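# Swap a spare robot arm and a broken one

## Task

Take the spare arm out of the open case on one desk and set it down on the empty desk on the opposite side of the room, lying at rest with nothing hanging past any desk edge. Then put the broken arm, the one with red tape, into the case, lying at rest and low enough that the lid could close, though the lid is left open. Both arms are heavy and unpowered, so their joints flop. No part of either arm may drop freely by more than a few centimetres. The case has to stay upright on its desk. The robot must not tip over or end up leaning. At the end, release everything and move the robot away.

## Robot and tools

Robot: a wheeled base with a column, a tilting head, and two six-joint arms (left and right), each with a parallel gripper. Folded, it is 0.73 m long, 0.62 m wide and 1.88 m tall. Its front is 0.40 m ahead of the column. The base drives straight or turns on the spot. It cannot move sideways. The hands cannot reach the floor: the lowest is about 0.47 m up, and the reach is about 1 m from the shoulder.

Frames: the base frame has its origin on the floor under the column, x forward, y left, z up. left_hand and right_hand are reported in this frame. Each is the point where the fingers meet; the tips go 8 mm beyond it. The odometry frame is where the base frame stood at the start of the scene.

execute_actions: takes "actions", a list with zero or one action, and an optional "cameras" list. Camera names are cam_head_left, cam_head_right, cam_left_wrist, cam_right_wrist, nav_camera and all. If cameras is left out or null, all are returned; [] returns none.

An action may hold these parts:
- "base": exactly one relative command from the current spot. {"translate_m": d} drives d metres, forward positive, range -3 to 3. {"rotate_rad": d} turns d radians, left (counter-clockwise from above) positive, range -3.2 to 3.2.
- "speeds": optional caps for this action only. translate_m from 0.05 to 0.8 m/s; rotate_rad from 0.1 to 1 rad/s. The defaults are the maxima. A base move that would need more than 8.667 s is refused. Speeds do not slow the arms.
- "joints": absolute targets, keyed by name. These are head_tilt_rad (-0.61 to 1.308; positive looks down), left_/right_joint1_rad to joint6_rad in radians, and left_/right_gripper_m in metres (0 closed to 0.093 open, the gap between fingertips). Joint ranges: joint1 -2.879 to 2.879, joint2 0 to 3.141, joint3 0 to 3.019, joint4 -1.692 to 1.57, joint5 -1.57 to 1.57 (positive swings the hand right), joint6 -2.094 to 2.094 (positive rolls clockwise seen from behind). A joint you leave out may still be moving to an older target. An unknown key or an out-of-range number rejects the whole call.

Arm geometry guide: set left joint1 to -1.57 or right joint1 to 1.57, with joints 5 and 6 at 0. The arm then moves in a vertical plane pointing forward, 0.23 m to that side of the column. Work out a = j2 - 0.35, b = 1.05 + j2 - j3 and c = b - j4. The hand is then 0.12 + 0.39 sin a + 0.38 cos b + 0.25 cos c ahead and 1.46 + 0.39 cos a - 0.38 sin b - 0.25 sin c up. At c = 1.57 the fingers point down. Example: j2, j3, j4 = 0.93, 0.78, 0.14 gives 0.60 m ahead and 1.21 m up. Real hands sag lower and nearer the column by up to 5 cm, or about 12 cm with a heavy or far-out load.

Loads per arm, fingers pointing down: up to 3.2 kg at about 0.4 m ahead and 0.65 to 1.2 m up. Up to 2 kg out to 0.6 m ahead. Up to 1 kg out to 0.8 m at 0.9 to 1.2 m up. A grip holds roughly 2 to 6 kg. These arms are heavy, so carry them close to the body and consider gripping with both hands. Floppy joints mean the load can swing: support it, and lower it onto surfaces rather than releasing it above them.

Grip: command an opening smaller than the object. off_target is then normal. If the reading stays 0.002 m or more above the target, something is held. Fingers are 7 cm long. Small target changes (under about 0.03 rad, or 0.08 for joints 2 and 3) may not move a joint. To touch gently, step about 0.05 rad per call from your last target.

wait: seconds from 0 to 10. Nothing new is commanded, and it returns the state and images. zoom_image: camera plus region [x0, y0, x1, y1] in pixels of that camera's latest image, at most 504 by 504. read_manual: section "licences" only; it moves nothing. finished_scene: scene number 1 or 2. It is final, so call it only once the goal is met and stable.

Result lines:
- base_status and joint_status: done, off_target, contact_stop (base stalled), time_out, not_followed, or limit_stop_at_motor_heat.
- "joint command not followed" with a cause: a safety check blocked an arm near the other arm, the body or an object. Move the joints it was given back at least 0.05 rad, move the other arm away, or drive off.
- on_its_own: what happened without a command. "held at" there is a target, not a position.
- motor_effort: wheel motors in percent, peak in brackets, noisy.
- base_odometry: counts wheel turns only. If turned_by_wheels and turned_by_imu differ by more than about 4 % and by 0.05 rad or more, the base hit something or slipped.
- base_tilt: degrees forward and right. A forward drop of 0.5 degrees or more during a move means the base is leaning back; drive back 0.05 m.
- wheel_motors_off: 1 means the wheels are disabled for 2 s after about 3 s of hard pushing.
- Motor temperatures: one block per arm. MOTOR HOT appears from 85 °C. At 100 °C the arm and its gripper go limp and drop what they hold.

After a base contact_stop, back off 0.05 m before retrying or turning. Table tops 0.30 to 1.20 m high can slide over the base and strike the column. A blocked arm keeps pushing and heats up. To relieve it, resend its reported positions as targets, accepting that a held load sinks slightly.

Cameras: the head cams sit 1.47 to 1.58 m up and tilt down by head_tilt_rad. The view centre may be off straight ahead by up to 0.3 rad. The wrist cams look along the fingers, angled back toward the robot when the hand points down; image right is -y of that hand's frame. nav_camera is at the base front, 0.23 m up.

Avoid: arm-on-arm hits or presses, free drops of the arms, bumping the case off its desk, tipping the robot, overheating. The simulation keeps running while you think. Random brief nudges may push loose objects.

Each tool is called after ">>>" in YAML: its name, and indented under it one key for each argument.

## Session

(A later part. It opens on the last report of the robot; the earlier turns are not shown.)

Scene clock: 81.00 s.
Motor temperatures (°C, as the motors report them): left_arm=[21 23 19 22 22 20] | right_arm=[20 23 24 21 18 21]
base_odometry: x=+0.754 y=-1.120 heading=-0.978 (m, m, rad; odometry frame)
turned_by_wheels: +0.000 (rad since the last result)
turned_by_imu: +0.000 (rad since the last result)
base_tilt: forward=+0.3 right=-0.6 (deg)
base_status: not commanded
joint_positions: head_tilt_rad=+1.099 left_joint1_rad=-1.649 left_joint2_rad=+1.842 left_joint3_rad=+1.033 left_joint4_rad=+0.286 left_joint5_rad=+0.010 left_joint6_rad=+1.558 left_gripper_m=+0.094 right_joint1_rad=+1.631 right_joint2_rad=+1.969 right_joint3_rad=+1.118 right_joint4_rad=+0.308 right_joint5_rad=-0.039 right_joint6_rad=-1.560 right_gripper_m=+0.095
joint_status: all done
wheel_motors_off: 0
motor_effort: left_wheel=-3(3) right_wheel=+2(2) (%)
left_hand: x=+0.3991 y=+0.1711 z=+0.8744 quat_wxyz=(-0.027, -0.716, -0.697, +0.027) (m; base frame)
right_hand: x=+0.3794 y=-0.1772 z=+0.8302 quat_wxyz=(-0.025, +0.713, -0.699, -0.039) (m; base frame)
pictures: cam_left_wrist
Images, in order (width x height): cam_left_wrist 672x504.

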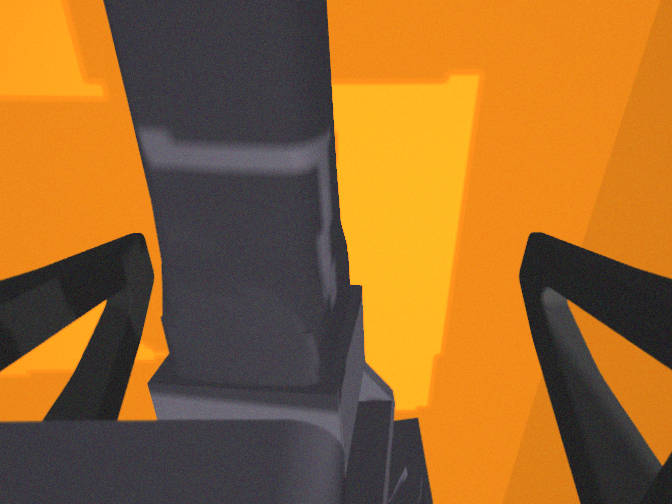

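>>> execute_actions:
  actions:
    - {"joints":{"left_joint3_rad":1.11,"left_joint4_rad":0.22}}
  cameras: ["cam_left_wrist"]

>>> execute_actions:
  actions:
    - {"joints":{"left_joint2_rad":2.0,"left_joint3_rad":1.23,"left_joint4_rad":0.25,"right_joint2_rad":2.06,"right_joint3_rad":1.2,"right_joint4_rad":0.32}}
  cameras: ["cam_head_left","cam_left_wrist","cam_right_wrist"]

Scene clock: 86.50 s.
Motor temperatures (°C, as the motors report them): left_arm=[21 23 19 22 22 20] | right_arm=[20 23 24 21 18 21]
base_odometry: x=+0.754 y=-1.120 heading=-0.978 (m, m, rad; odometry frame)
turned_by_wheels: +0.000 (rad since the last result)
turned_by_imu: +0.002 (rad since the last result)
base_tilt: forward=+0.2 right=-0.6 (deg)
base_status: not commanded
joint_positions: head_tilt_rad=+1.099 left_joint1_rad=-1.649 left_joint2_rad=+1.840 left_joint3_rad=+1.121 left_joint4_rad=+0.226 left_joint5_rad=+0.010 left_joint6_rad=+1.558 left_gripper_m=+0.094 right_joint1_rad=+1.631 right_joint2_rad=+1.969 right_joint3_rad=+1.118 right_joint4_rad=+0.308 right_joint5_rad=-0.039 right_joint6_rad=-1.560 right_gripper_m=+0.095
joint_status: all done
wheel_motors_off: 0
motor_effort: left_wheel=-2(2) right_wheel=+2(2) (%)
left_hand: x=+0.4399 y=+0.1691 z=+0.8674 quat_wxyz=(-0.038, -0.715, -0.698, +0.017) (m; base frame)
right_hand: x=+0.3794 y=-0.1772 z=+0.8302 quat_wxyz=(-0.025, +0.713, -0.699, -0.039) (m; base frame)
pictures: cam_left_wrist
Images, in order (width x height): cam_left_wrist 672x504.

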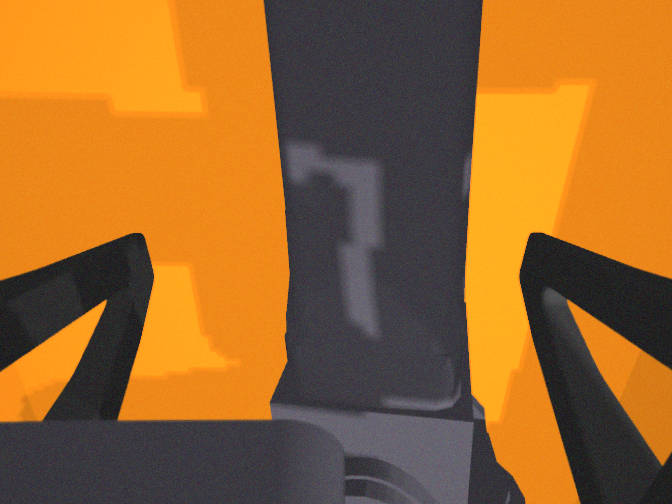

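Scene clock: 87.43 s.
Motor temperatures (°C, as the motors report them): left_arm=[21 23 19 22 22 20] | right_arm=[20 23 24 21 18 21]
base_odometry: x=+0.754 y=-1.120 heading=-0.978 (m, m, rad; odometry frame)
turned_by_wheels: +0.000 (rad since the last result)
turned_by_imu: +0.000 (rad since the last result)
base_tilt: forward=+0.2 right=-0.7 (deg)
base_status: not commanded
joint_positions: head_tilt_rad=+1.099 left_joint1_rad=-1.649 left_joint2_rad=+2.009 left_joint3_rad=+1.234 left_joint4_rad=+0.250 left_joint5_rad=+0.010 left_joint6_rad=+1.558 left_gripper_m=+0.094 right_joint1_rad=+1.631 right_joint2_rad=+2.054 right_joint3_rad=+1.204 right_joint4_rad=+0.309 right_joint5_rad=-0.039 right_joint6_rad=-1.560 right_gripper_m=+0.095
joint_status: all done
wheel_motors_off: 0
motor_effort: left_wheel=-2(4) right_wheel=+2(3) (%)
left_hand: x=+0.4109 y=+0.1661 z=+0.8071 quat_wxyz=(-0.027, -0.716, -0.697, +0.028) (m; base frame)
right_hand: x=+0.3774 y=-0.1756 z=+0.7976 quat_wxyz=(-0.025, +0.713, -0.699, -0.039) (m; base frame)
pictures: cam_head_left, cam_left_wrist, cam_right_wrist
Images, in order (width x height): cam_head_left 672x504, cam_left_wrist 672x504, cam_right_wrist 672x504.

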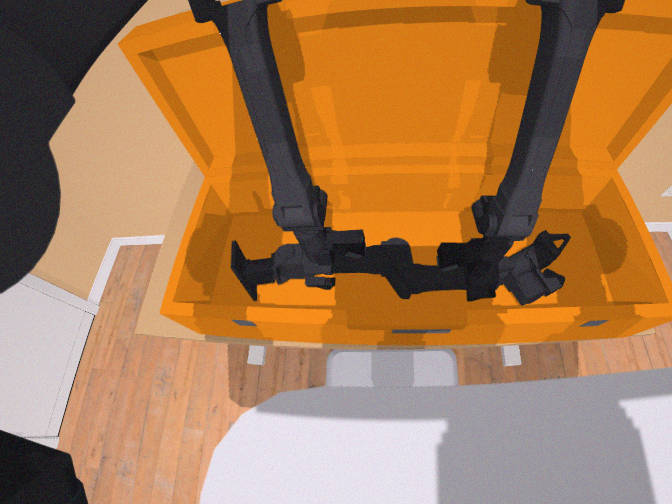

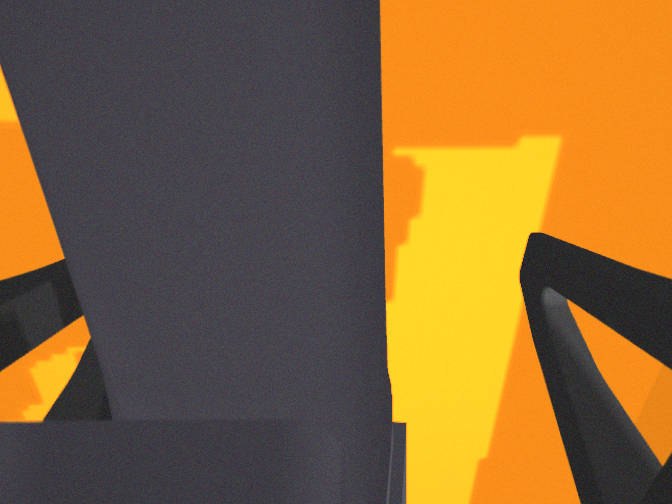

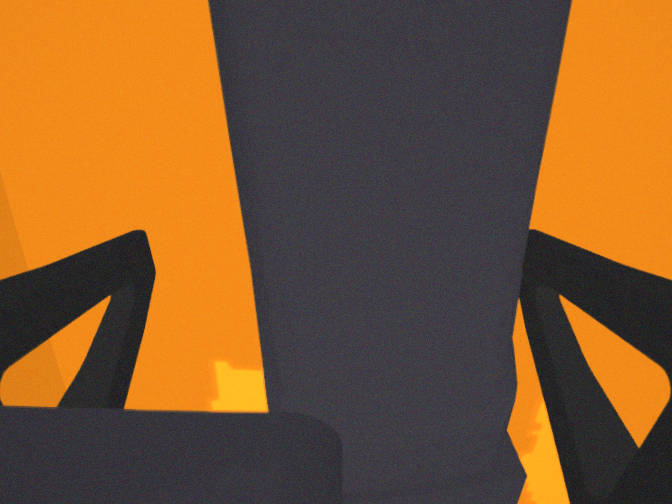

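>>> execute_actions:
  actions:
    - {"joints":{"left_joint2_rad":2.07,"left_joint3_rad":1.32,"left_joint4_rad":0.22,"right_joint2_rad":2.11,"right_joint3_rad":1.27,"right_joint4_rad":0.3}}
  cameras: []

>>> execute_actions:
  actions:
    - {"joints":{"left_gripper_m":0,"right_gripper_m":0}}
  cameras: ["cam_head_left","cam_left_wrist","cam_right_wrist"]

Scene clock: 92.90 s.
Motor temperatures (°C, as the motors report them): left_arm=[21 23 19 22 22 20] | right_arm=[20 23 24 21 18 21]
base_odometry: x=+0.754 y=-1.120 heading=-0.978 (m, m, rad; odometry frame)
turned_by_wheels: +0.000 (rad since the last result)
turned_by_imu: +0.001 (rad since the last result)
base_tilt: forward=+0.2 right=-0.6 (deg)
base_status: not commanded
joint_positions: head_tilt_rad=+1.099 left_joint1_rad=-1.657 left_joint2_rad=+2.041 left_joint3_rad=+1.303 left_joint4_rad=+0.221 left_joint5_rad=+0.007 left_joint6_rad=+1.557 left_gripper_m=+0.094 right_joint1_rad=+1.631 right_joint2_rad=+2.094 right_joint3_rad=+1.272 right_joint4_rad=+0.307 right_joint5_rad=-0.039 right_joint6_rad=-1.560 right_gripper_m=+0.095
joint_status: all done
wheel_motors_off: 0
motor_effort: left_wheel=-2(3) right_wheel=+3(3) (%)
left_hand: x=+0.4246 y=+0.1585 z=+0.7922 quat_wxyz=(-0.031, -0.717, -0.696, +0.027) (m; base frame)
right_hand: x=+0.3914 y=-0.1742 z=+0.7790 quat_wxyz=(-0.035, +0.713, -0.699, -0.030) (m; base frame)
pictures: none
No camera images: the call's "cameras" was empty. Leave "cameras" out to get every camera's image.

Scene clock: 93.63 s.
Motor temperatures (°C, as the motors report them): left_arm=[21 23 19 22 22 20] | right_arm=[20 23 24 21 18 21]
base_odometry: x=+0.754 y=-1.120 heading=-0.978 (m, m, rad; odometry frame)
turned_by_wheels: +0.000 (rad since the last result)
turned_by_imu: +0.000 (rad since the last result)
base_tilt: forward=+0.2 right=-0.6 (deg)
base_status: not commanded
joint_positions: head_tilt_rad=+1.099 left_joint1_rad=-1.657 left_joint2_rad=+2.039 left_joint3_rad=+1.311 left_joint4_rad=+0.218 left_joint5_rad=+0.005 left_joint6_rad=+1.536 left_gripper_m=+0.054 right_joint1_rad=+1.631 right_joint2_rad=+2.097 right_joint3_rad=+1.270 right_joint4_rad=+0.301 right_joint5_rad=-0.040 right_joint6_rad=-1.566 right_gripper_m=+0.057
joint_status: left_gripper_m off_target (ended at +0.054, target +0.000); right_gripper_m off_target (ended at +0.057, target +0.000)
wheel_motors_off: 0
motor_effort: left_wheel=-3(4) right_wheel=+1(3) (%)
left_hand: x=+0.4302 y=+0.1586 z=+0.7921 quat_wxyz=(-0.033, -0.709, -0.704, +0.024) (m; base frame)
right_hand: x=+0.3864 y=-0.1742 z=+0.7785 quat_wxyz=(-0.031, +0.715, -0.697, -0.034) (m; base frame)
pictures: cam_head_left, cam_left_wrist, cam_right_wrist
Images, in order (width x height): cam_head_left 672x504, cam_left_wrist 672x504, cam_right_wrist 672x504.

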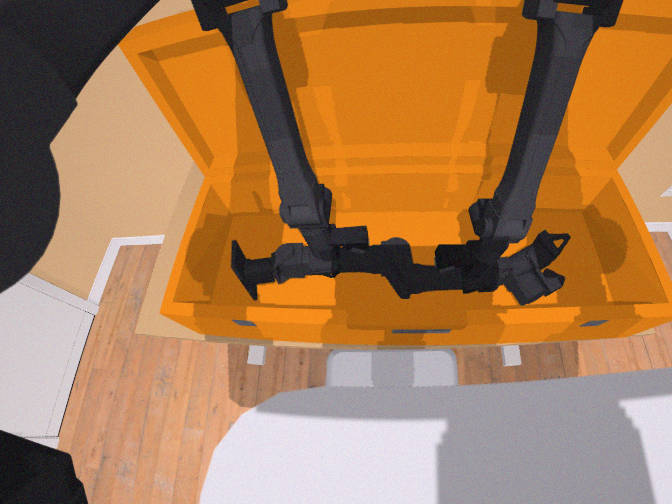

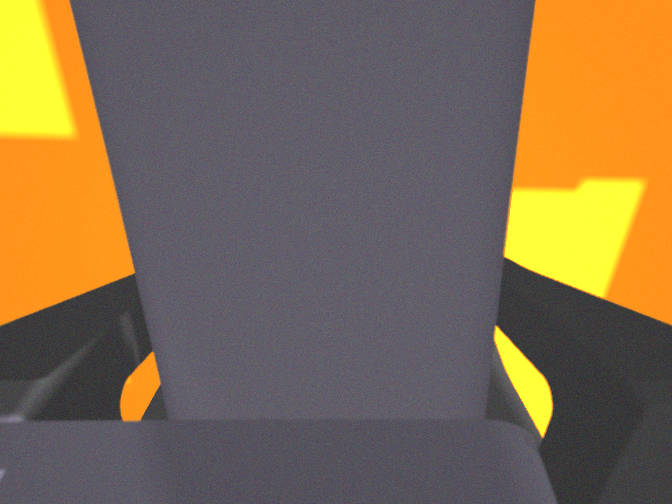

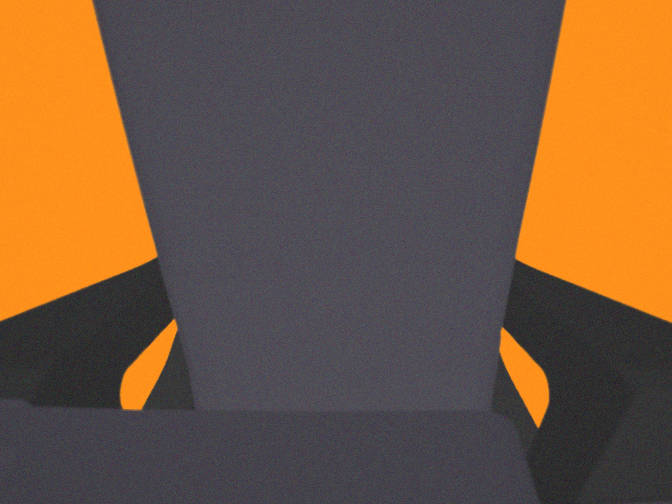

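>>> execute_actions:
  actions:
    - {"joints":{"left_joint1_rad":-1.67,"left_joint2_rad":1.88,"left_joint3_rad":1.19,"left_joint4_rad":0.2,"right_joint1_rad":1.64,"right_joint2_rad":1.92,"right_joint3_rad":1.12,"right_joint4_rad":0.31}}
  cameras: ["cam_head_left"]

>>> execute_actions:
  actions:
    - {"joints":{"left_joint1_rad":-1.68,"left_joint2_rad":1.72,"left_joint3_rad":1.07,"left_joint4_rad":0.17,"right_joint1_rad":1.65,"right_joint2_rad":1.76,"right_joint3_rad":1.0,"right_joint4_rad":0.28}}
  cameras: ["cam_head_left","cam_left_wrist","cam_right_wrist"]

Scene clock: 106.40 s.
Motor temperatures (°C, as the motors report them): left_arm=[21 23 19 22 22 20] | right_arm=[20 23 24 21 18 21]
base_odometry: x=+0.754 y=-1.120 heading=-0.978 (m, m, rad; odometry frame)
turned_by_wheels: +0.000 (rad since the last result)
turned_by_imu: +0.002 (rad since the last result)
base_tilt: forward=+0.2 right=-0.6 (deg)
base_status: not commanded
joint_positions: head_tilt_rad=+1.099 left_joint1_rad=-1.665 left_joint2_rad=+1.975 left_joint3_rad=+1.228 left_joint4_rad=+0.213 left_joint5_rad=+0.016 left_joint6_rad=+1.538 left_gripper_m=+0.054 right_joint1_rad=+1.632 right_joint2_rad=+2.023 right_joint3_rad=+1.152 right_joint4_rad=+0.301 right_joint5_rad=-0.035 right_joint6_rad=-1.559 right_gripper_m=+0.055
joint_status: all done
wheel_motors_off: 0
motor_effort: left_wheel=-3(4) right_wheel=+2(2) (%)
left_hand: x=+0.4191 y=+0.1540 z=+0.8184 quat_wxyz=(-0.030, -0.711, -0.701, +0.038) (m; base frame)
right_hand: x=+0.3641 y=-0.1769 z=+0.8121 quat_wxyz=(-0.014, +0.713, -0.700, -0.047) (m; base frame)
pictures: cam_head_left
Images, in order (width x height): cam_head_left 672x504.

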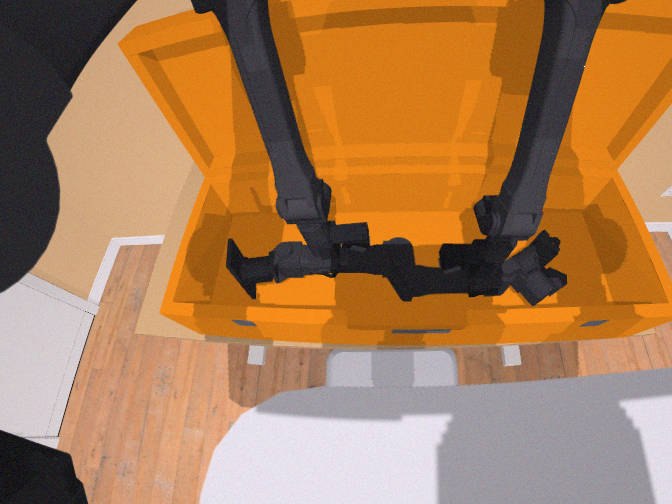

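Scene clock: 107.47 s.
Motor temperatures (°C, as the motors report them): left_arm=[21 23 19 22 22 20] | right_arm=[20 23 24 21 18 21]
base_odometry: x=+0.754 y=-1.120 heading=-0.978 (m, m, rad; odometry frame)
turned_by_wheels: +0.000 (rad since the last result)
turned_by_imu: +0.000 (rad since the last result)
base_tilt: forward=+0.3 right=-0.6 (deg)
base_status: not commanded
joint_positions: head_tilt_rad=+1.099 left_joint1_rad=-1.670 left_joint2_rad=+1.795 left_joint3_rad=+1.110 left_joint4_rad=+0.181 left_joint5_rad=+0.006 left_joint6_rad=+1.538 left_gripper_m=+0.054 right_joint1_rad=+1.638 right_joint2_rad=+1.854 right_joint3_rad=+1.035 right_joint4_rad=+0.283 right_joint5_rad=-0.038 right_joint6_rad=-1.559 right_gripper_m=+0.055
joint_status: all done
wheel_motors_off: 0
motor_effort: left_wheel=-3(4) right_wheel=+1(3) (%)
left_hand: x=+0.4473 y=+0.1562 z=+0.8831 quat_wxyz=(-0.039, -0.712, -0.701, +0.026) (m; base frame)
right_hand: x=+0.3928 y=-0.1745 z=+0.8710 quat_wxyz=(-0.029, +0.714, -0.699, -0.039) (m; base frame)
pictures: cam_head_left, cam_left_wrist, cam_right_wrist
Images, in order (width x height): cam_head_left 672x504, cam_left_wrist 672x504, cam_right_wrist 672x504.

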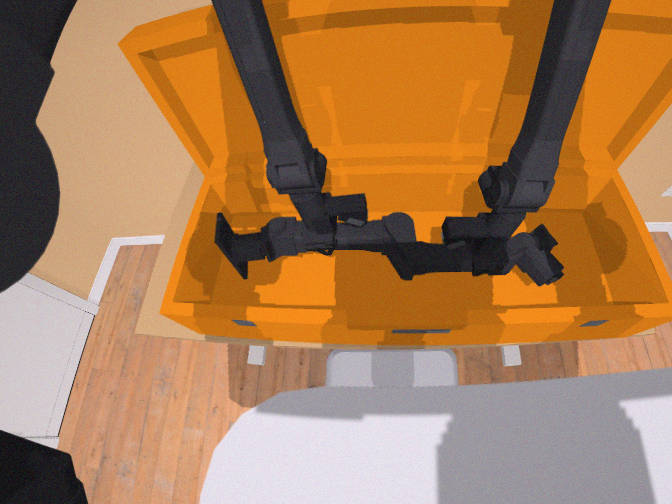

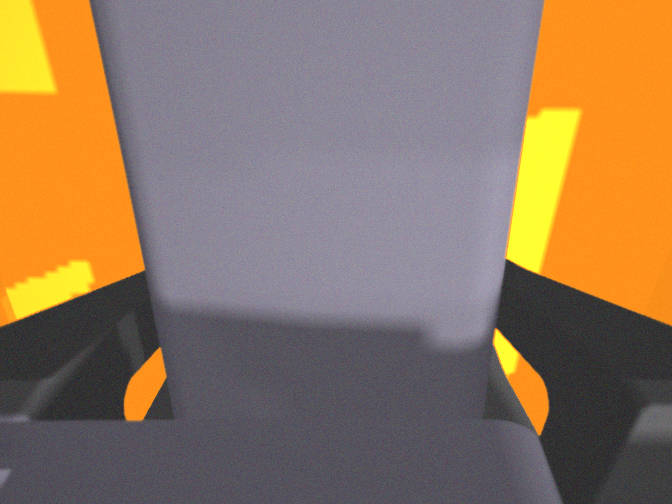

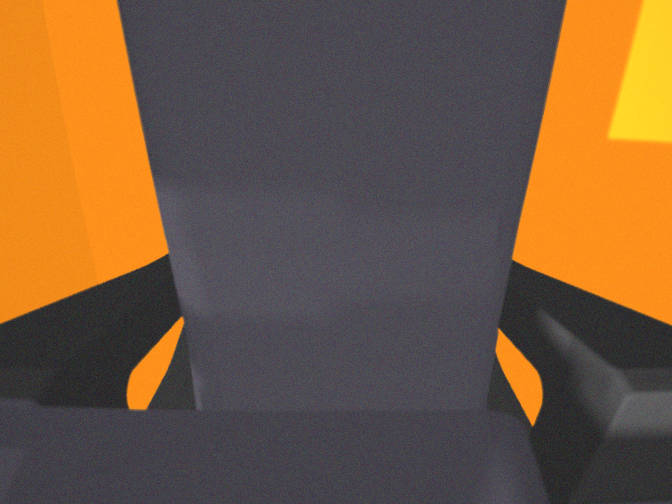

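>>> execute_actions:
  actions:
    - {"joints":{"left_joint1_rad":-1.69,"left_joint2_rad":1.55,"left_joint3_rad":0.94,"left_joint4_rad":0.1,"right_joint1_rad":1.66,"right_joint2_rad":1.58,"right_joint3_rad":0.86,"right_joint4_rad":0.21}}
  cameras: []

>>> execute_actions:
  actions:
    - {"joints":{"left_joint1_rad":-1.7,"left_joint2_rad":1.35,"left_joint3_rad":0.83,"left_joint4_rad":0.0,"right_joint1_rad":1.67,"right_joint2_rad":1.38,"right_joint3_rad":0.74,"right_joint4_rad":0.12}}
  cameras: ["cam_head_left"]

>>> execute_actions:
  actions:
    - {"joints":{"left_joint1_rad":-1.715,"left_joint2_rad":1.13,"left_joint3_rad":0.74,"left_joint4_rad":-0.13,"right_joint1_rad":1.685,"right_joint2_rad":1.15,"right_joint3_rad":0.64,"right_joint4_rad":0.0}}
  cameras: ["cam_head_left","cam_left_wrist","cam_right_wrist"]

Scene clock: 117.00 s.
Motor temperatures (°C, as the motors report them): left_arm=[21 24 19 22 22 20] | right_arm=[20 24 24 21 18 21]
base_odometry: x=+0.754 y=-1.120 heading=-0.978 (m, m, rad; odometry frame)
turned_by_wheels: +0.000 (rad since the last result)
turned_by_imu: +0.002 (rad since the last result)
base_tilt: forward=+0.1 right=-0.5 (deg)
base_status: not commanded
joint_positions: head_tilt_rad=+1.099 left_joint1_rad=-1.675 left_joint2_rad=+1.629 left_joint3_rad=+0.968 left_joint4_rad=+0.110 left_joint5_rad=+0.003 left_joint6_rad=+1.527 left_gripper_m=+0.054 right_joint1_rad=+1.649 right_joint2_rad=+1.686 right_joint3_rad=+0.885 right_joint4_rad=+0.213 right_joint5_rad=-0.034 right_joint6_rad=-1.554 right_gripper_m=+0.055
joint_status: all done
wheel_motors_off: 0
motor_effort: left_wheel=-2(4) right_wheel=+2(3) (%)
left_hand: x=+0.4320 y=+0.1591 z=+0.9445 quat_wxyz=(-0.022, -0.710, -0.703, +0.043) (m; base frame)
right_hand: x=+0.3765 y=-0.1724 z=+0.9335 quat_wxyz=(-0.012, +0.714, -0.697, -0.059) (m; base frame)
pictures: none
No camera images: the call's "cameras" was empty. Leave "cameras" out to get every camera's image.

Scene clock: 118.17 s.
Motor temperatures (°C, as the motors report them): left_arm=[21 24 19 22 22 20] | right_arm=[20 24 24 21 18 21]
base_odometry: x=+0.754 y=-1.120 heading=-0.978 (m, m, rad; odometry frame)
turned_by_wheels: +0.000 (rad since the last result)
turned_by_imu: +0.000 (rad since the last result)
base_tilt: forward=+0.2 right=-0.5 (deg)
base_status: not commanded
joint_positions: head_tilt_rad=+1.099 left_joint1_rad=-1.681 left_joint2_rad=+1.426 left_joint3_rad=+0.853 left_joint4_rad=+0.009 left_joint5_rad=+0.000 left_joint6_rad=+1.517 left_gripper_m=+0.054 right_joint1_rad=+1.663 right_joint2_rad=+1.489 right_joint3_rad=+0.770 right_joint4_rad=+0.122 right_joint5_rad=-0.033 right_joint6_rad=-1.554 right_gripper_m=+0.055
joint_status: all done
wheel_motors_off: 0
motor_effort: left_wheel=-2(3) right_wheel=+2(3) (%)
left_hand: x=+0.4324 y=+0.1627 z=+1.0133 quat_wxyz=(-0.018, -0.707, -0.705, +0.048) (m; base frame)
right_hand: x=+0.3801 y=-0.1693 z=+0.9985 quat_wxyz=(-0.012, +0.716, -0.694, -0.066) (m; base frame)
pictures: cam_head_left
Images, in order (width x height): cam_head_left 672x504.

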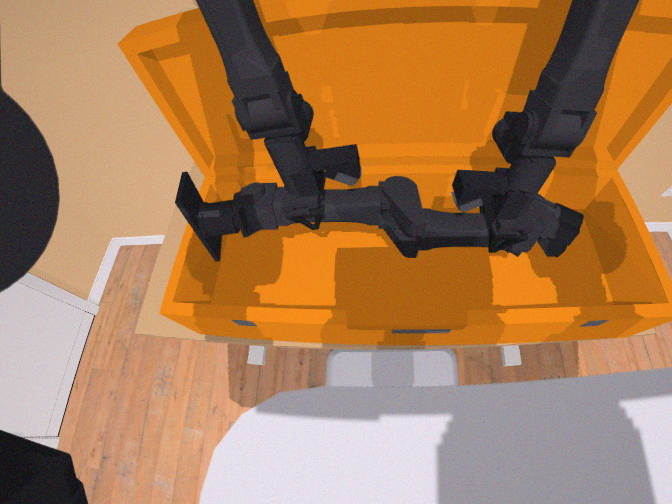

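Scene clock: 119.53 s.
Motor temperatures (°C, as the motors report them): left_arm=[21 24 19 22 22 20] | right_arm=[20 25 24 21 18 21]
base_odometry: x=+0.754 y=-1.120 heading=-0.978 (m, m, rad; odometry frame)
turned_by_wheels: +0.000 (rad since the last result)
turned_by_imu: +0.001 (rad since the last result)
base_tilt: forward=+0.2 right=-0.6 (deg)
base_status: not commanded
joint_positions: head_tilt_rad=+1.099 left_joint1_rad=-1.698 left_joint2_rad=+1.208 left_joint3_rad=+0.747 left_joint4_rad=-0.119 left_joint5_rad=-0.003 left_joint6_rad=+1.503 left_gripper_m=+0.054 right_joint1_rad=+1.674 right_joint2_rad=+1.259 right_joint3_rad=+0.650 right_joint4_rad=-0.002 right_joint5_rad=-0.027 right_joint6_rad=-1.553 right_gripper_m=+0.055
joint_status: all done
wheel_motors_off: 0
motor_effort: left_wheel=-2(4) right_wheel=+2(4) (%)
left_hand: x=+0.4240 y=+0.1617 z=+1.0834 quat_wxyz=(-0.015, -0.706, -0.706, +0.058) (m; base frame)
right_hand: x=+0.3727 y=-0.1710 z=+1.0687 quat_wxyz=(-0.009, +0.718, -0.692, -0.071) (m; base frame)
pictures: cam_head_left, cam_left_wrist, cam_right_wrist
Images, in order (width x height): cam_head_left 672x504, cam_left_wrist 672x504, cam_right_wrist 672x504.

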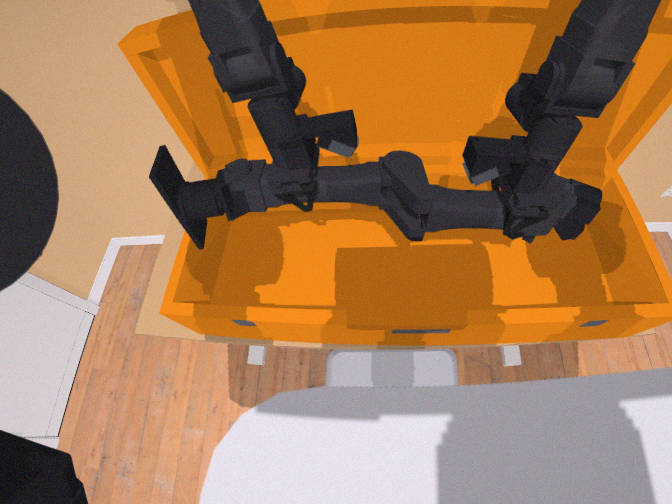

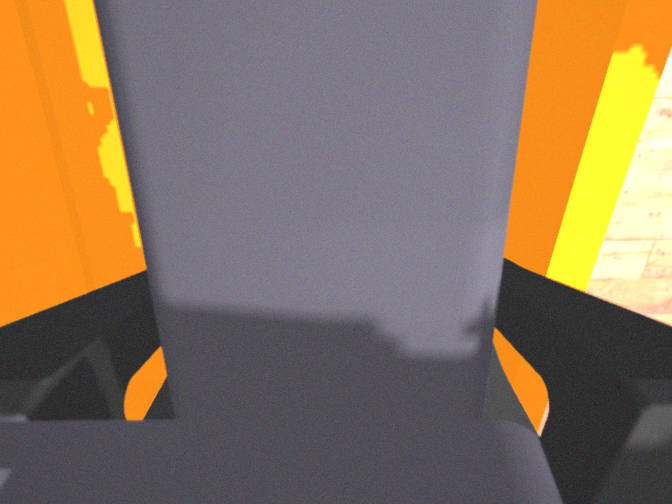

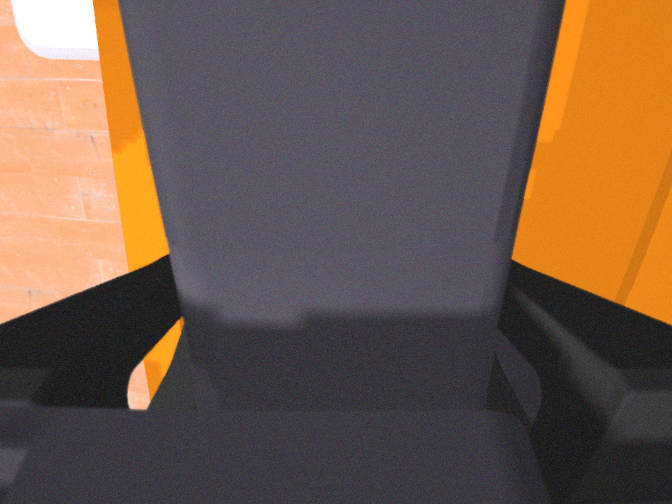

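>>> execute_actions:
  actions:
    - {"joints":{"left_joint1_rad":-1.74,"left_joint2_rad":0.9,"left_joint3_rad":0.7,"left_joint4_rad":-0.32,"right_joint1_rad":1.71,"right_joint2_rad":0.88,"right_joint3_rad":0.6,"right_joint4_rad":-0.24}}
  cameras: []

>>> execute_actions:
  actions:
    - {"joints":{"left_joint1_rad":-1.77,"left_joint2_rad":0.65,"left_joint3_rad":0.72,"left_joint4_rad":-0.58,"right_joint1_rad":1.74,"right_joint2_rad":0.57,"right_joint3_rad":0.61,"right_joint4_rad":-0.55}}
  cameras: []

>>> execute_actions:
  actions:
    - {"base":{"translate_m":-0.12},"speeds":{"translate_m":0.08},"joints":{"head_tilt_rad":0.9}}

Scene clock: 125.90 s.
Motor temperatures (°C, as the motors report them): left_arm=[21 24 19 22 22 20] | right_arm=[20 25 24 21 18 21]
base_odometry: x=+0.754 y=-1.120 heading=-0.978 (m, m, rad; odometry frame)
turned_by_wheels: +0.000 (rad since the last result)
turned_by_imu: +0.002 (rad since the last result)
base_tilt: forward=+0.2 right=-0.5 (deg)
base_status: not commanded
joint_positions: head_tilt_rad=+1.099 left_joint1_rad=-1.718 left_joint2_rad=+0.970 left_joint3_rad=+0.689 left_joint4_rad=-0.308 left_joint5_rad=-0.001 left_joint6_rad=+1.484 left_gripper_m=+0.054 right_joint1_rad=+1.693 right_joint2_rad=+0.979 right_joint3_rad=+0.582 right_joint4_rad=-0.230 right_joint5_rad=-0.011 right_joint6_rad=-1.551 right_gripper_m=+0.055
joint_status: all done
wheel_motors_off: 0
motor_effort: left_wheel=-3(4) right_wheel=+1(3) (%)
left_hand: x=+0.4217 y=+0.1608 z=+1.1565 quat_wxyz=(-0.018, -0.702, -0.709, +0.068) (m; base frame)
right_hand: x=+0.3729 y=-0.1726 z=+1.1459 quat_wxyz=(-0.003, +0.721, -0.688, -0.077) (m; base frame)
pictures: none
No camera images: the call's "cameras" was empty. Leave "cameras" out to get every camera's image.

Scene clock: 127.13 s.
Motor temperatures (°C, as the motors report them): left_arm=[21 24 19 22 22 20] | right_arm=[20 25 24 21 19 21]
base_odometry: x=+0.754 y=-1.120 heading=-0.978 (m, m, rad; odometry frame)
turned_by_wheels: +0.000 (rad since the last result)
turned_by_imu: +0.000 (rad since the last result)
base_tilt: forward=+0.2 right=-0.6 (deg)
base_status: not commanded
joint_positions: head_tilt_rad=+1.099 left_joint1_rad=-1.750 left_joint2_rad=+0.719 left_joint3_rad=+0.682 left_joint4_rad=-0.560 left_joint5_rad=+0.005 left_joint6_rad=+1.479 left_gripper_m=+0.054 right_joint1_rad=+1.717 right_joint2_rad=+0.660 right_joint3_rad=+0.558 right_joint4_rad=-0.536 right_joint5_rad=-0.008 right_joint6_rad=-1.528 right_gripper_m=+0.055
joint_status: all done
wheel_motors_off: 0
motor_effort: left_wheel=-2(3) right_wheel=+1(3) (%)
left_hand: x=+0.4214 y=+0.1583 z=+1.2371 quat_wxyz=(-0.026, -0.706, -0.703, +0.083) (m; base frame)
right_hand: x=+0.3688 y=-0.1744 z=+1.2327 quat_wxyz=(-0.003, +0.717, -0.691, -0.087) (m; base frame)
pictures: none
No camera images: the call's "cameras" was empty. Leave "cameras" out to get every camera's image.

Scene clock: 129.27 s.
Motor temperatures (°C, as the motors report them): left_arm=[21 24 19 22 22 21] | right_arm=[20 25 25 21 19 21]
base_odometry: x=+0.687 y=-1.020 heading=-0.978 (m, m, rad; odometry frame)
turned_by_wheels: +0.001 (rad since the last result)
turned_by_imu: +0.002 (rad since the last result)
base_tilt: forward=+0.0 right=-0.7 (deg)
base_status: done
joint_positions: head_tilt_rad=+0.915 left_joint1_rad=-1.750 left_joint2_rad=+0.722 left_joint3_rad=+0.676 left_joint4_rad=-0.564 left_joint5_rad=+0.007 left_joint6_rad=+1.480 left_gripper_m=+0.054 right_joint1_rad=+1.717 right_joint2_rad=+0.661 right_joint3_rad=+0.550 right_joint4_rad=-0.541 right_joint5_rad=-0.009 right_joint6_rad=-1.525 right_gripper_m=+0.055
joint_status: all done
wheel_motors_off: 0
motor_effort: left_wheel=+1(37) right_wheel=-1(29) (%)
left_hand: x=+0.4160 y=+0.1581 z=+1.2352 quat_wxyz=(-0.021, -0.706, -0.702, +0.088) (m; base frame)
right_hand: x=+0.3628 y=-0.1746 z=+1.2316 quat_wxyz=(+0.001, +0.716, -0.692, -0.091) (m; base frame)
pictures: cam_head_left, cam_head_right, cam_left_wrist, cam_right_wrist, nav_camera
Images, in order (width x height): cam_head_left 672x504, cam_head_right 672x504, cam_left_wrist 672x504, cam_right_wrist 672x504, nav_camera 672x504.

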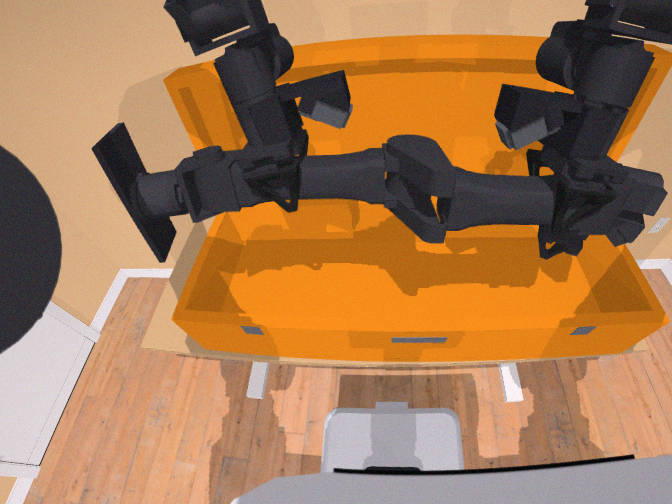

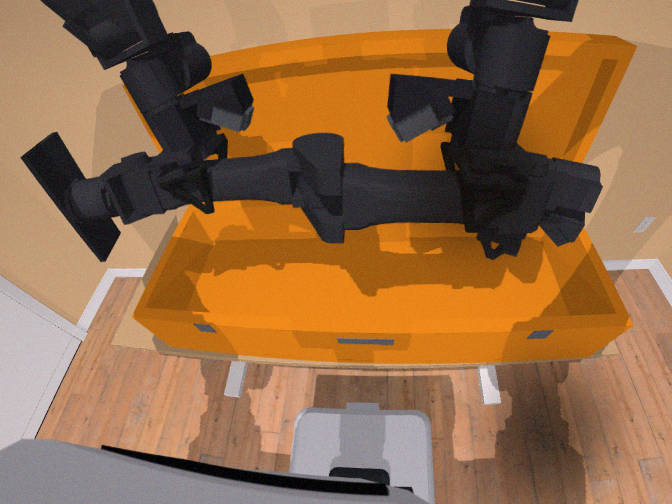

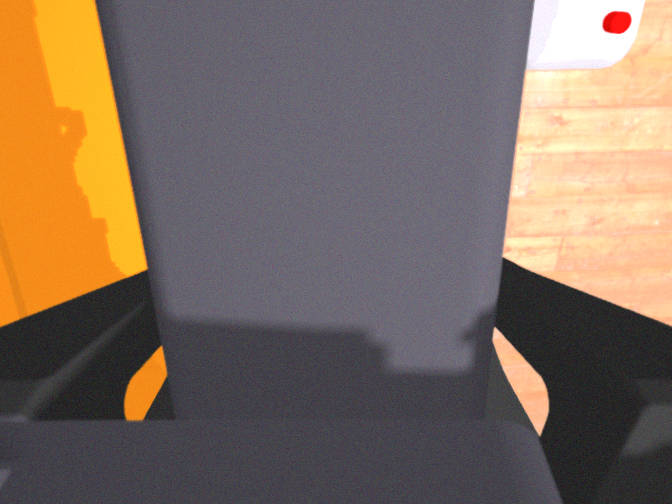

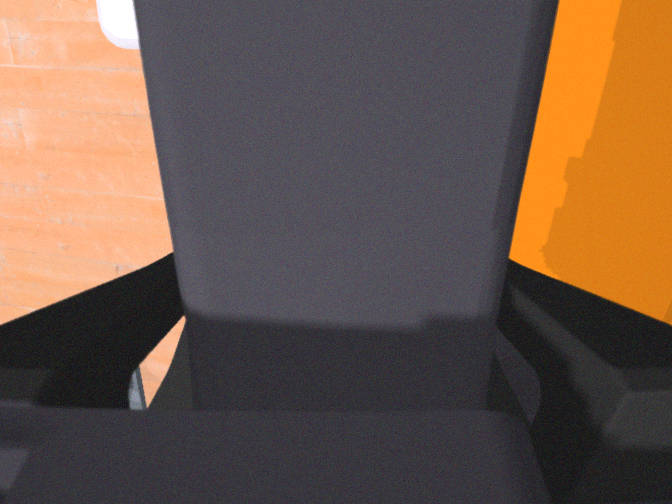

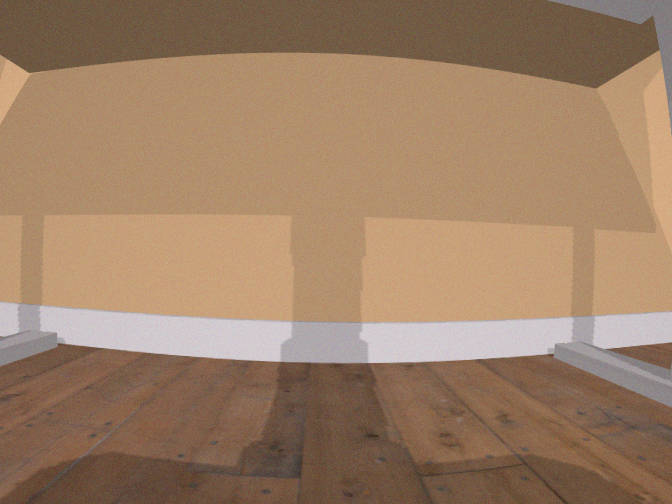

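>>> execute_actions:
  actions:
    - {"base":{"translate_m":-1.1},"speeds":{"translate_m":0.3}}
  cameras: ["cam_head_left"]

>>> execute_actions:
  actions:
    - {"base":{"rotate_rad":3.14},"speeds":{"rotate_rad":0.45},"joints":{"head_tilt_rad":0.7}}
  cameras: ["cam_head_left","cam_head_right","nav_camera"]

Scene clock: 138.83 s.
Motor temperatures (°C, as the motors report them): left_arm=[21 24 20 22 22 21] | right_arm=[20 25 26 21 20 21]
base_odometry: x=+0.073 y=-0.108 heading=-0.979 (m, m, rad; odometry frame)
turned_by_wheels: -0.001 (rad since the last result)
turned_by_imu: +0.003 (rad since the last result)
base_tilt: forward=+0.1 right=-0.6 (deg)
base_status: done
joint_positions: head_tilt_rad=+0.914 left_joint1_rad=-1.751 left_joint2_rad=+0.726 left_joint3_rad=+0.673 left_joint4_rad=-0.566 left_joint5_rad=+0.007 left_joint6_rad=+1.479 left_gripper_m=+0.054 right_joint1_rad=+1.717 right_joint2_rad=+0.663 right_joint3_rad=+0.545 right_joint4_rad=-0.544 right_joint5_rad=-0.009 right_joint6_rad=-1.522 right_gripper_m=+0.055
joint_status: not commanded
wheel_motors_off: 0
motor_effort: left_wheel=-2(51) right_wheel=+1(42) (%)
left_hand: x=+0.4132 y=+0.1579 z=+1.2338 quat_wxyz=(-0.018, -0.706, -0.702, +0.090) (m; base frame)
right_hand: x=+0.3589 y=-0.1747 z=+1.2307 quat_wxyz=(+0.005, +0.715, -0.692, -0.095) (m; base frame)
pictures: cam_head_left
Images, in order (width x height): cam_head_left 672x504.

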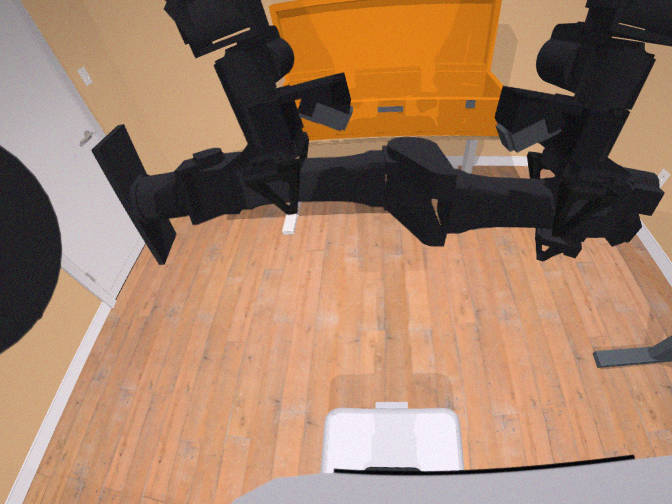

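Scene clock: 146.80 s.
Motor temperatures (°C, as the motors report them): left_arm=[21 24 21 22 22 21] | right_arm=[20 25 26 21 20 21]
base_odometry: x=+0.073 y=-0.107 heading=+2.160 (m, m, rad; odometry frame)
turned_by_wheels: +3.139 (rad since the last result)
turned_by_imu: +3.116 (rad since the last result)
base_tilt: forward=+0.3 right=-0.6 (deg)
base_status: done
joint_positions: head_tilt_rad=+0.717 left_joint1_rad=-1.752 left_joint2_rad=+0.726 left_joint3_rad=+0.673 left_joint4_rad=-0.566 left_joint5_rad=+0.004 left_joint6_rad=+1.479 left_gripper_m=+0.053 right_joint1_rad=+1.717 right_joint2_rad=+0.663 right_joint3_rad=+0.545 right_joint4_rad=-0.544 right_joint5_rad=-0.009 right_joint6_rad=-1.521 right_gripper_m=+0.055
joint_status: all done
wheel_motors_off: 0
motor_effort: left_wheel=-5(53) right_wheel=+5(54) (%)
left_hand: x=+0.4132 y=+0.1579 z=+1.2338 quat_wxyz=(-0.018, -0.706, -0.702, +0.090) (m; base frame)
right_hand: x=+0.3589 y=-0.1748 z=+1.2307 quat_wxyz=(+0.005, +0.715, -0.693, -0.094) (m; base frame)
pictures: cam_head_left, cam_head_right, nav_camera
Images, in order (width x height): cam_head_left 672x504, cam_head_right 672x504, nav_camera 672x504.

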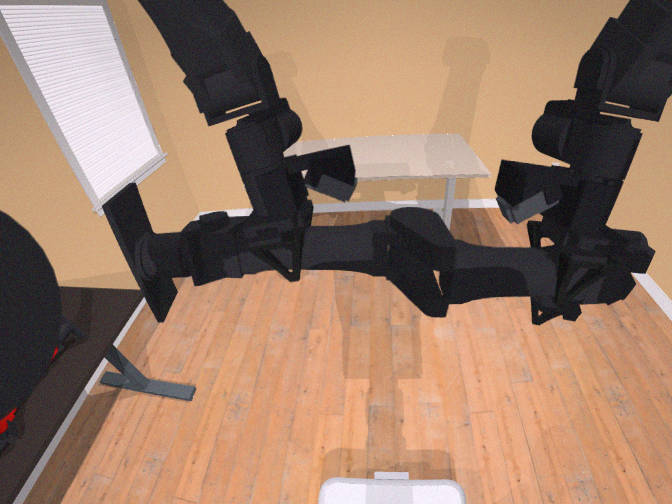

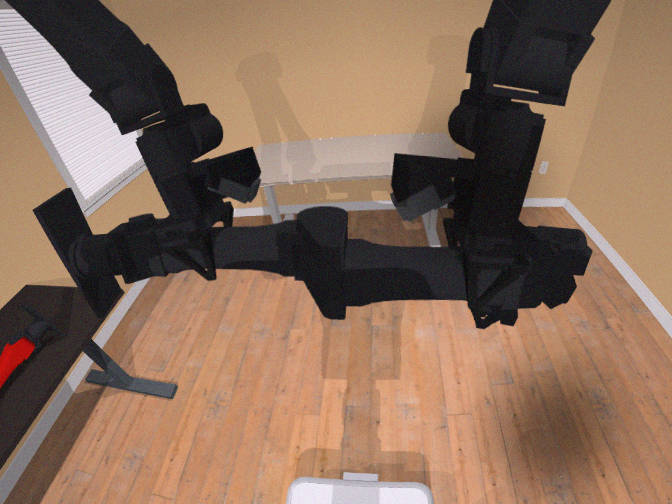

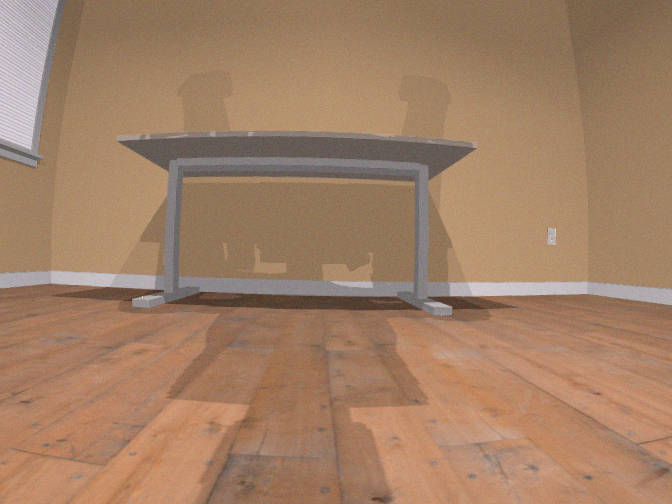

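>>> execute_actions:
  actions:
    - {"base":{"rotate_rad":0.14},"speeds":{"rotate_rad":0.3}}
  cameras: []

>>> execute_actions:
  actions:
    - {"base":{"translate_m":1.05},"speeds":{"translate_m":0.3}}
  cameras: []

>>> execute_actions:
  actions:
    - {"base":{"rotate_rad":-0.11},"speeds":{"rotate_rad":0.3},"joints":{"head_tilt_rad":0.95}}
  cameras: ["cam_head_left","cam_head_right","nav_camera"]

Scene clock: 153.33 s.
Motor temperatures (°C, as the motors report them): left_arm=[21 24 21 22 22 21] | right_arm=[20 25 27 21 21 21]
base_odometry: x=+0.073 y=-0.107 heading=+2.299 (m, m, rad; odometry frame)
turned_by_wheels: +0.139 (rad since the last result)
turned_by_imu: +0.140 (rad since the last result)
base_tilt: forward=+0.3 right=-0.6 (deg)
base_status: done
joint_positions: head_tilt_rad=+0.717 left_joint1_rad=-1.753 left_joint2_rad=+0.726 left_joint3_rad=+0.673 left_joint4_rad=-0.566 left_joint5_rad=+0.004 left_joint6_rad=+1.477 left_gripper_m=+0.053 right_joint1_rad=+1.717 right_joint2_rad=+0.663 right_joint3_rad=+0.545 right_joint4_rad=-0.544 right_joint5_rad=-0.009 right_joint6_rad=-1.522 right_gripper_m=+0.055
joint_status: not commanded
wheel_motors_off: 0
motor_effort: left_wheel=-6(34) right_wheel=+5(27) (%)
left_hand: x=+0.4131 y=+0.1577 z=+1.2338 quat_wxyz=(-0.018, -0.706, -0.702, +0.090) (m; base frame)
right_hand: x=+0.3589 y=-0.1748 z=+1.2307 quat_wxyz=(+0.005, +0.715, -0.693, -0.094) (m; base frame)
pictures: none
No camera images: the call's "cameras" was empty. Leave "cameras" out to get every camera's image.

Scene clock: 157.93 s.
Motor temperatures (°C, as the motors report them): left_arm=[21 25 21 22 22 22] | right_arm=[20 25 27 21 21 21]
base_odometry: x=-0.627 y=+0.676 heading=+2.301 (m, m, rad; odometry frame)
turned_by_wheels: +0.001 (rad since the last result)
turned_by_imu: +0.002 (rad since the last result)
base_tilt: forward=+0.1 right=-0.5 (deg)
base_status: done
joint_positions: head_tilt_rad=+0.716 left_joint1_rad=-1.753 left_joint2_rad=+0.729 left_joint3_rad=+0.677 left_joint4_rad=-0.566 left_joint5_rad=+0.004 left_joint6_rad=+1.479 left_gripper_m=+0.053 right_joint1_rad=+1.717 right_joint2_rad=+0.664 right_joint3_rad=+0.549 right_joint4_rad=-0.545 right_joint5_rad=-0.008 right_joint6_rad=-1.520 right_gripper_m=+0.055
joint_status: not commanded
wheel_motors_off: 0
motor_effort: left_wheel=+1(64) right_wheel=-1(55) (%)
left_hand: x=+0.4149 y=+0.1575 z=+1.2336 quat_wxyz=(-0.018, -0.707, -0.702, +0.089) (m; base frame)
right_hand: x=+0.3605 y=-0.1749 z=+1.2309 quat_wxyz=(+0.005, +0.715, -0.693, -0.094) (m; base frame)
pictures: none
No camera images: the call's "cameras" was empty. Leave "cameras" out to get every camera's image.

Scene clock: 159.03 s.
Motor temperatures (°C, as the motors report them): left_arm=[21 25 21 22 22 22] | right_arm=[20 25 27 21 21 21]
base_odometry: x=-0.627 y=+0.676 heading=+2.193 (m, m, rad; odometry frame)
turned_by_wheels: -0.108 (rad since the last result)
turned_by_imu: -0.106 (rad since the last result)
base_tilt: forward=+0.1 right=-0.5 (deg)
base_status: done
joint_positions: head_tilt_rad=+0.950 left_joint1_rad=-1.753 left_joint2_rad=+0.729 left_joint3_rad=+0.677 left_joint4_rad=-0.566 left_joint5_rad=+0.003 left_joint6_rad=+1.479 left_gripper_m=+0.053 right_joint1_rad=+1.717 right_joint2_rad=+0.664 right_joint3_rad=+0.549 right_joint4_rad=-0.545 right_joint5_rad=-0.007 right_joint6_rad=-1.520 right_gripper_m=+0.055
joint_status: all done
wheel_motors_off: 0
motor_effort: left_wheel=+1(47) right_wheel=+0(48) (%)
left_hand: x=+0.4149 y=+0.1576 z=+1.2336 quat_wxyz=(-0.018, -0.706, -0.702, +0.089) (m; base frame)
right_hand: x=+0.3605 y=-0.1750 z=+1.2309 quat_wxyz=(+0.005, +0.715, -0.693, -0.093) (m; base frame)
pictures: cam_head_left, cam_head_right, nav_camera
Images, in order (width x height): cam_head_left 672x504, cam_head_right 672x504, nav_camera 672x504.

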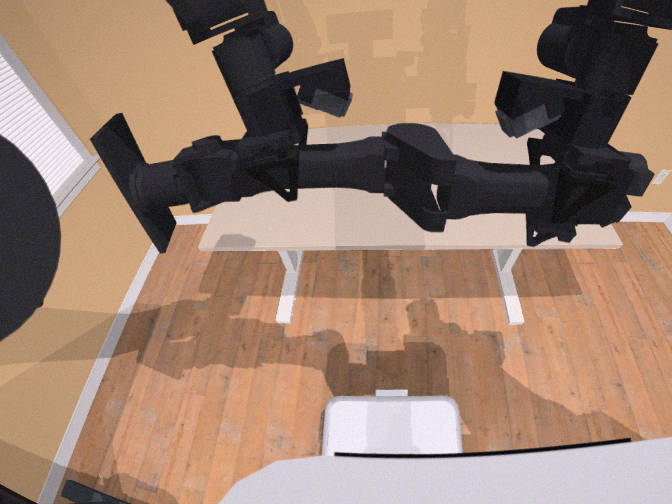

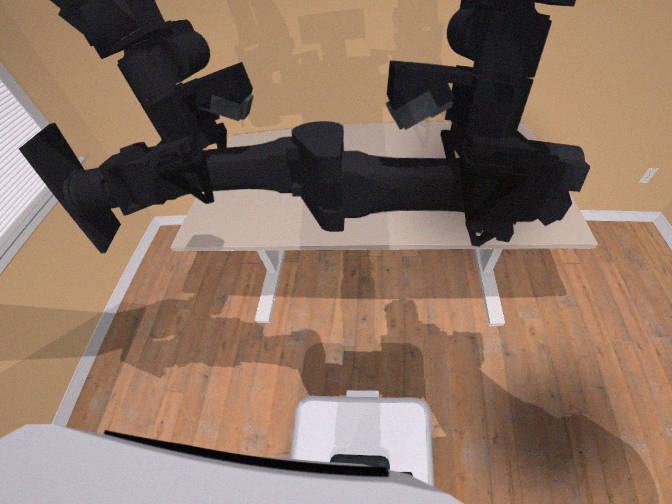

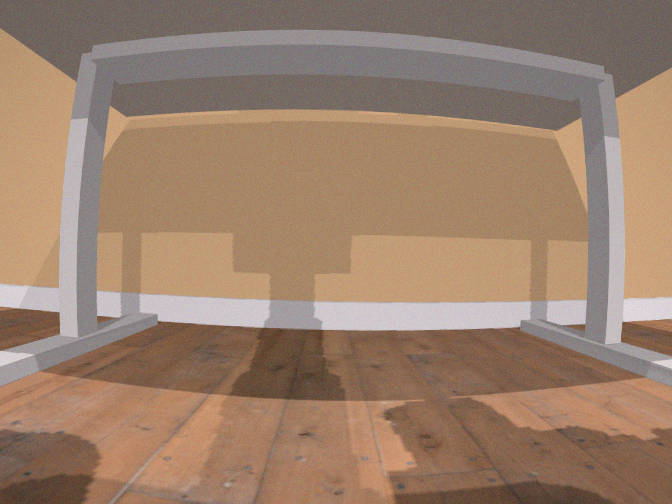

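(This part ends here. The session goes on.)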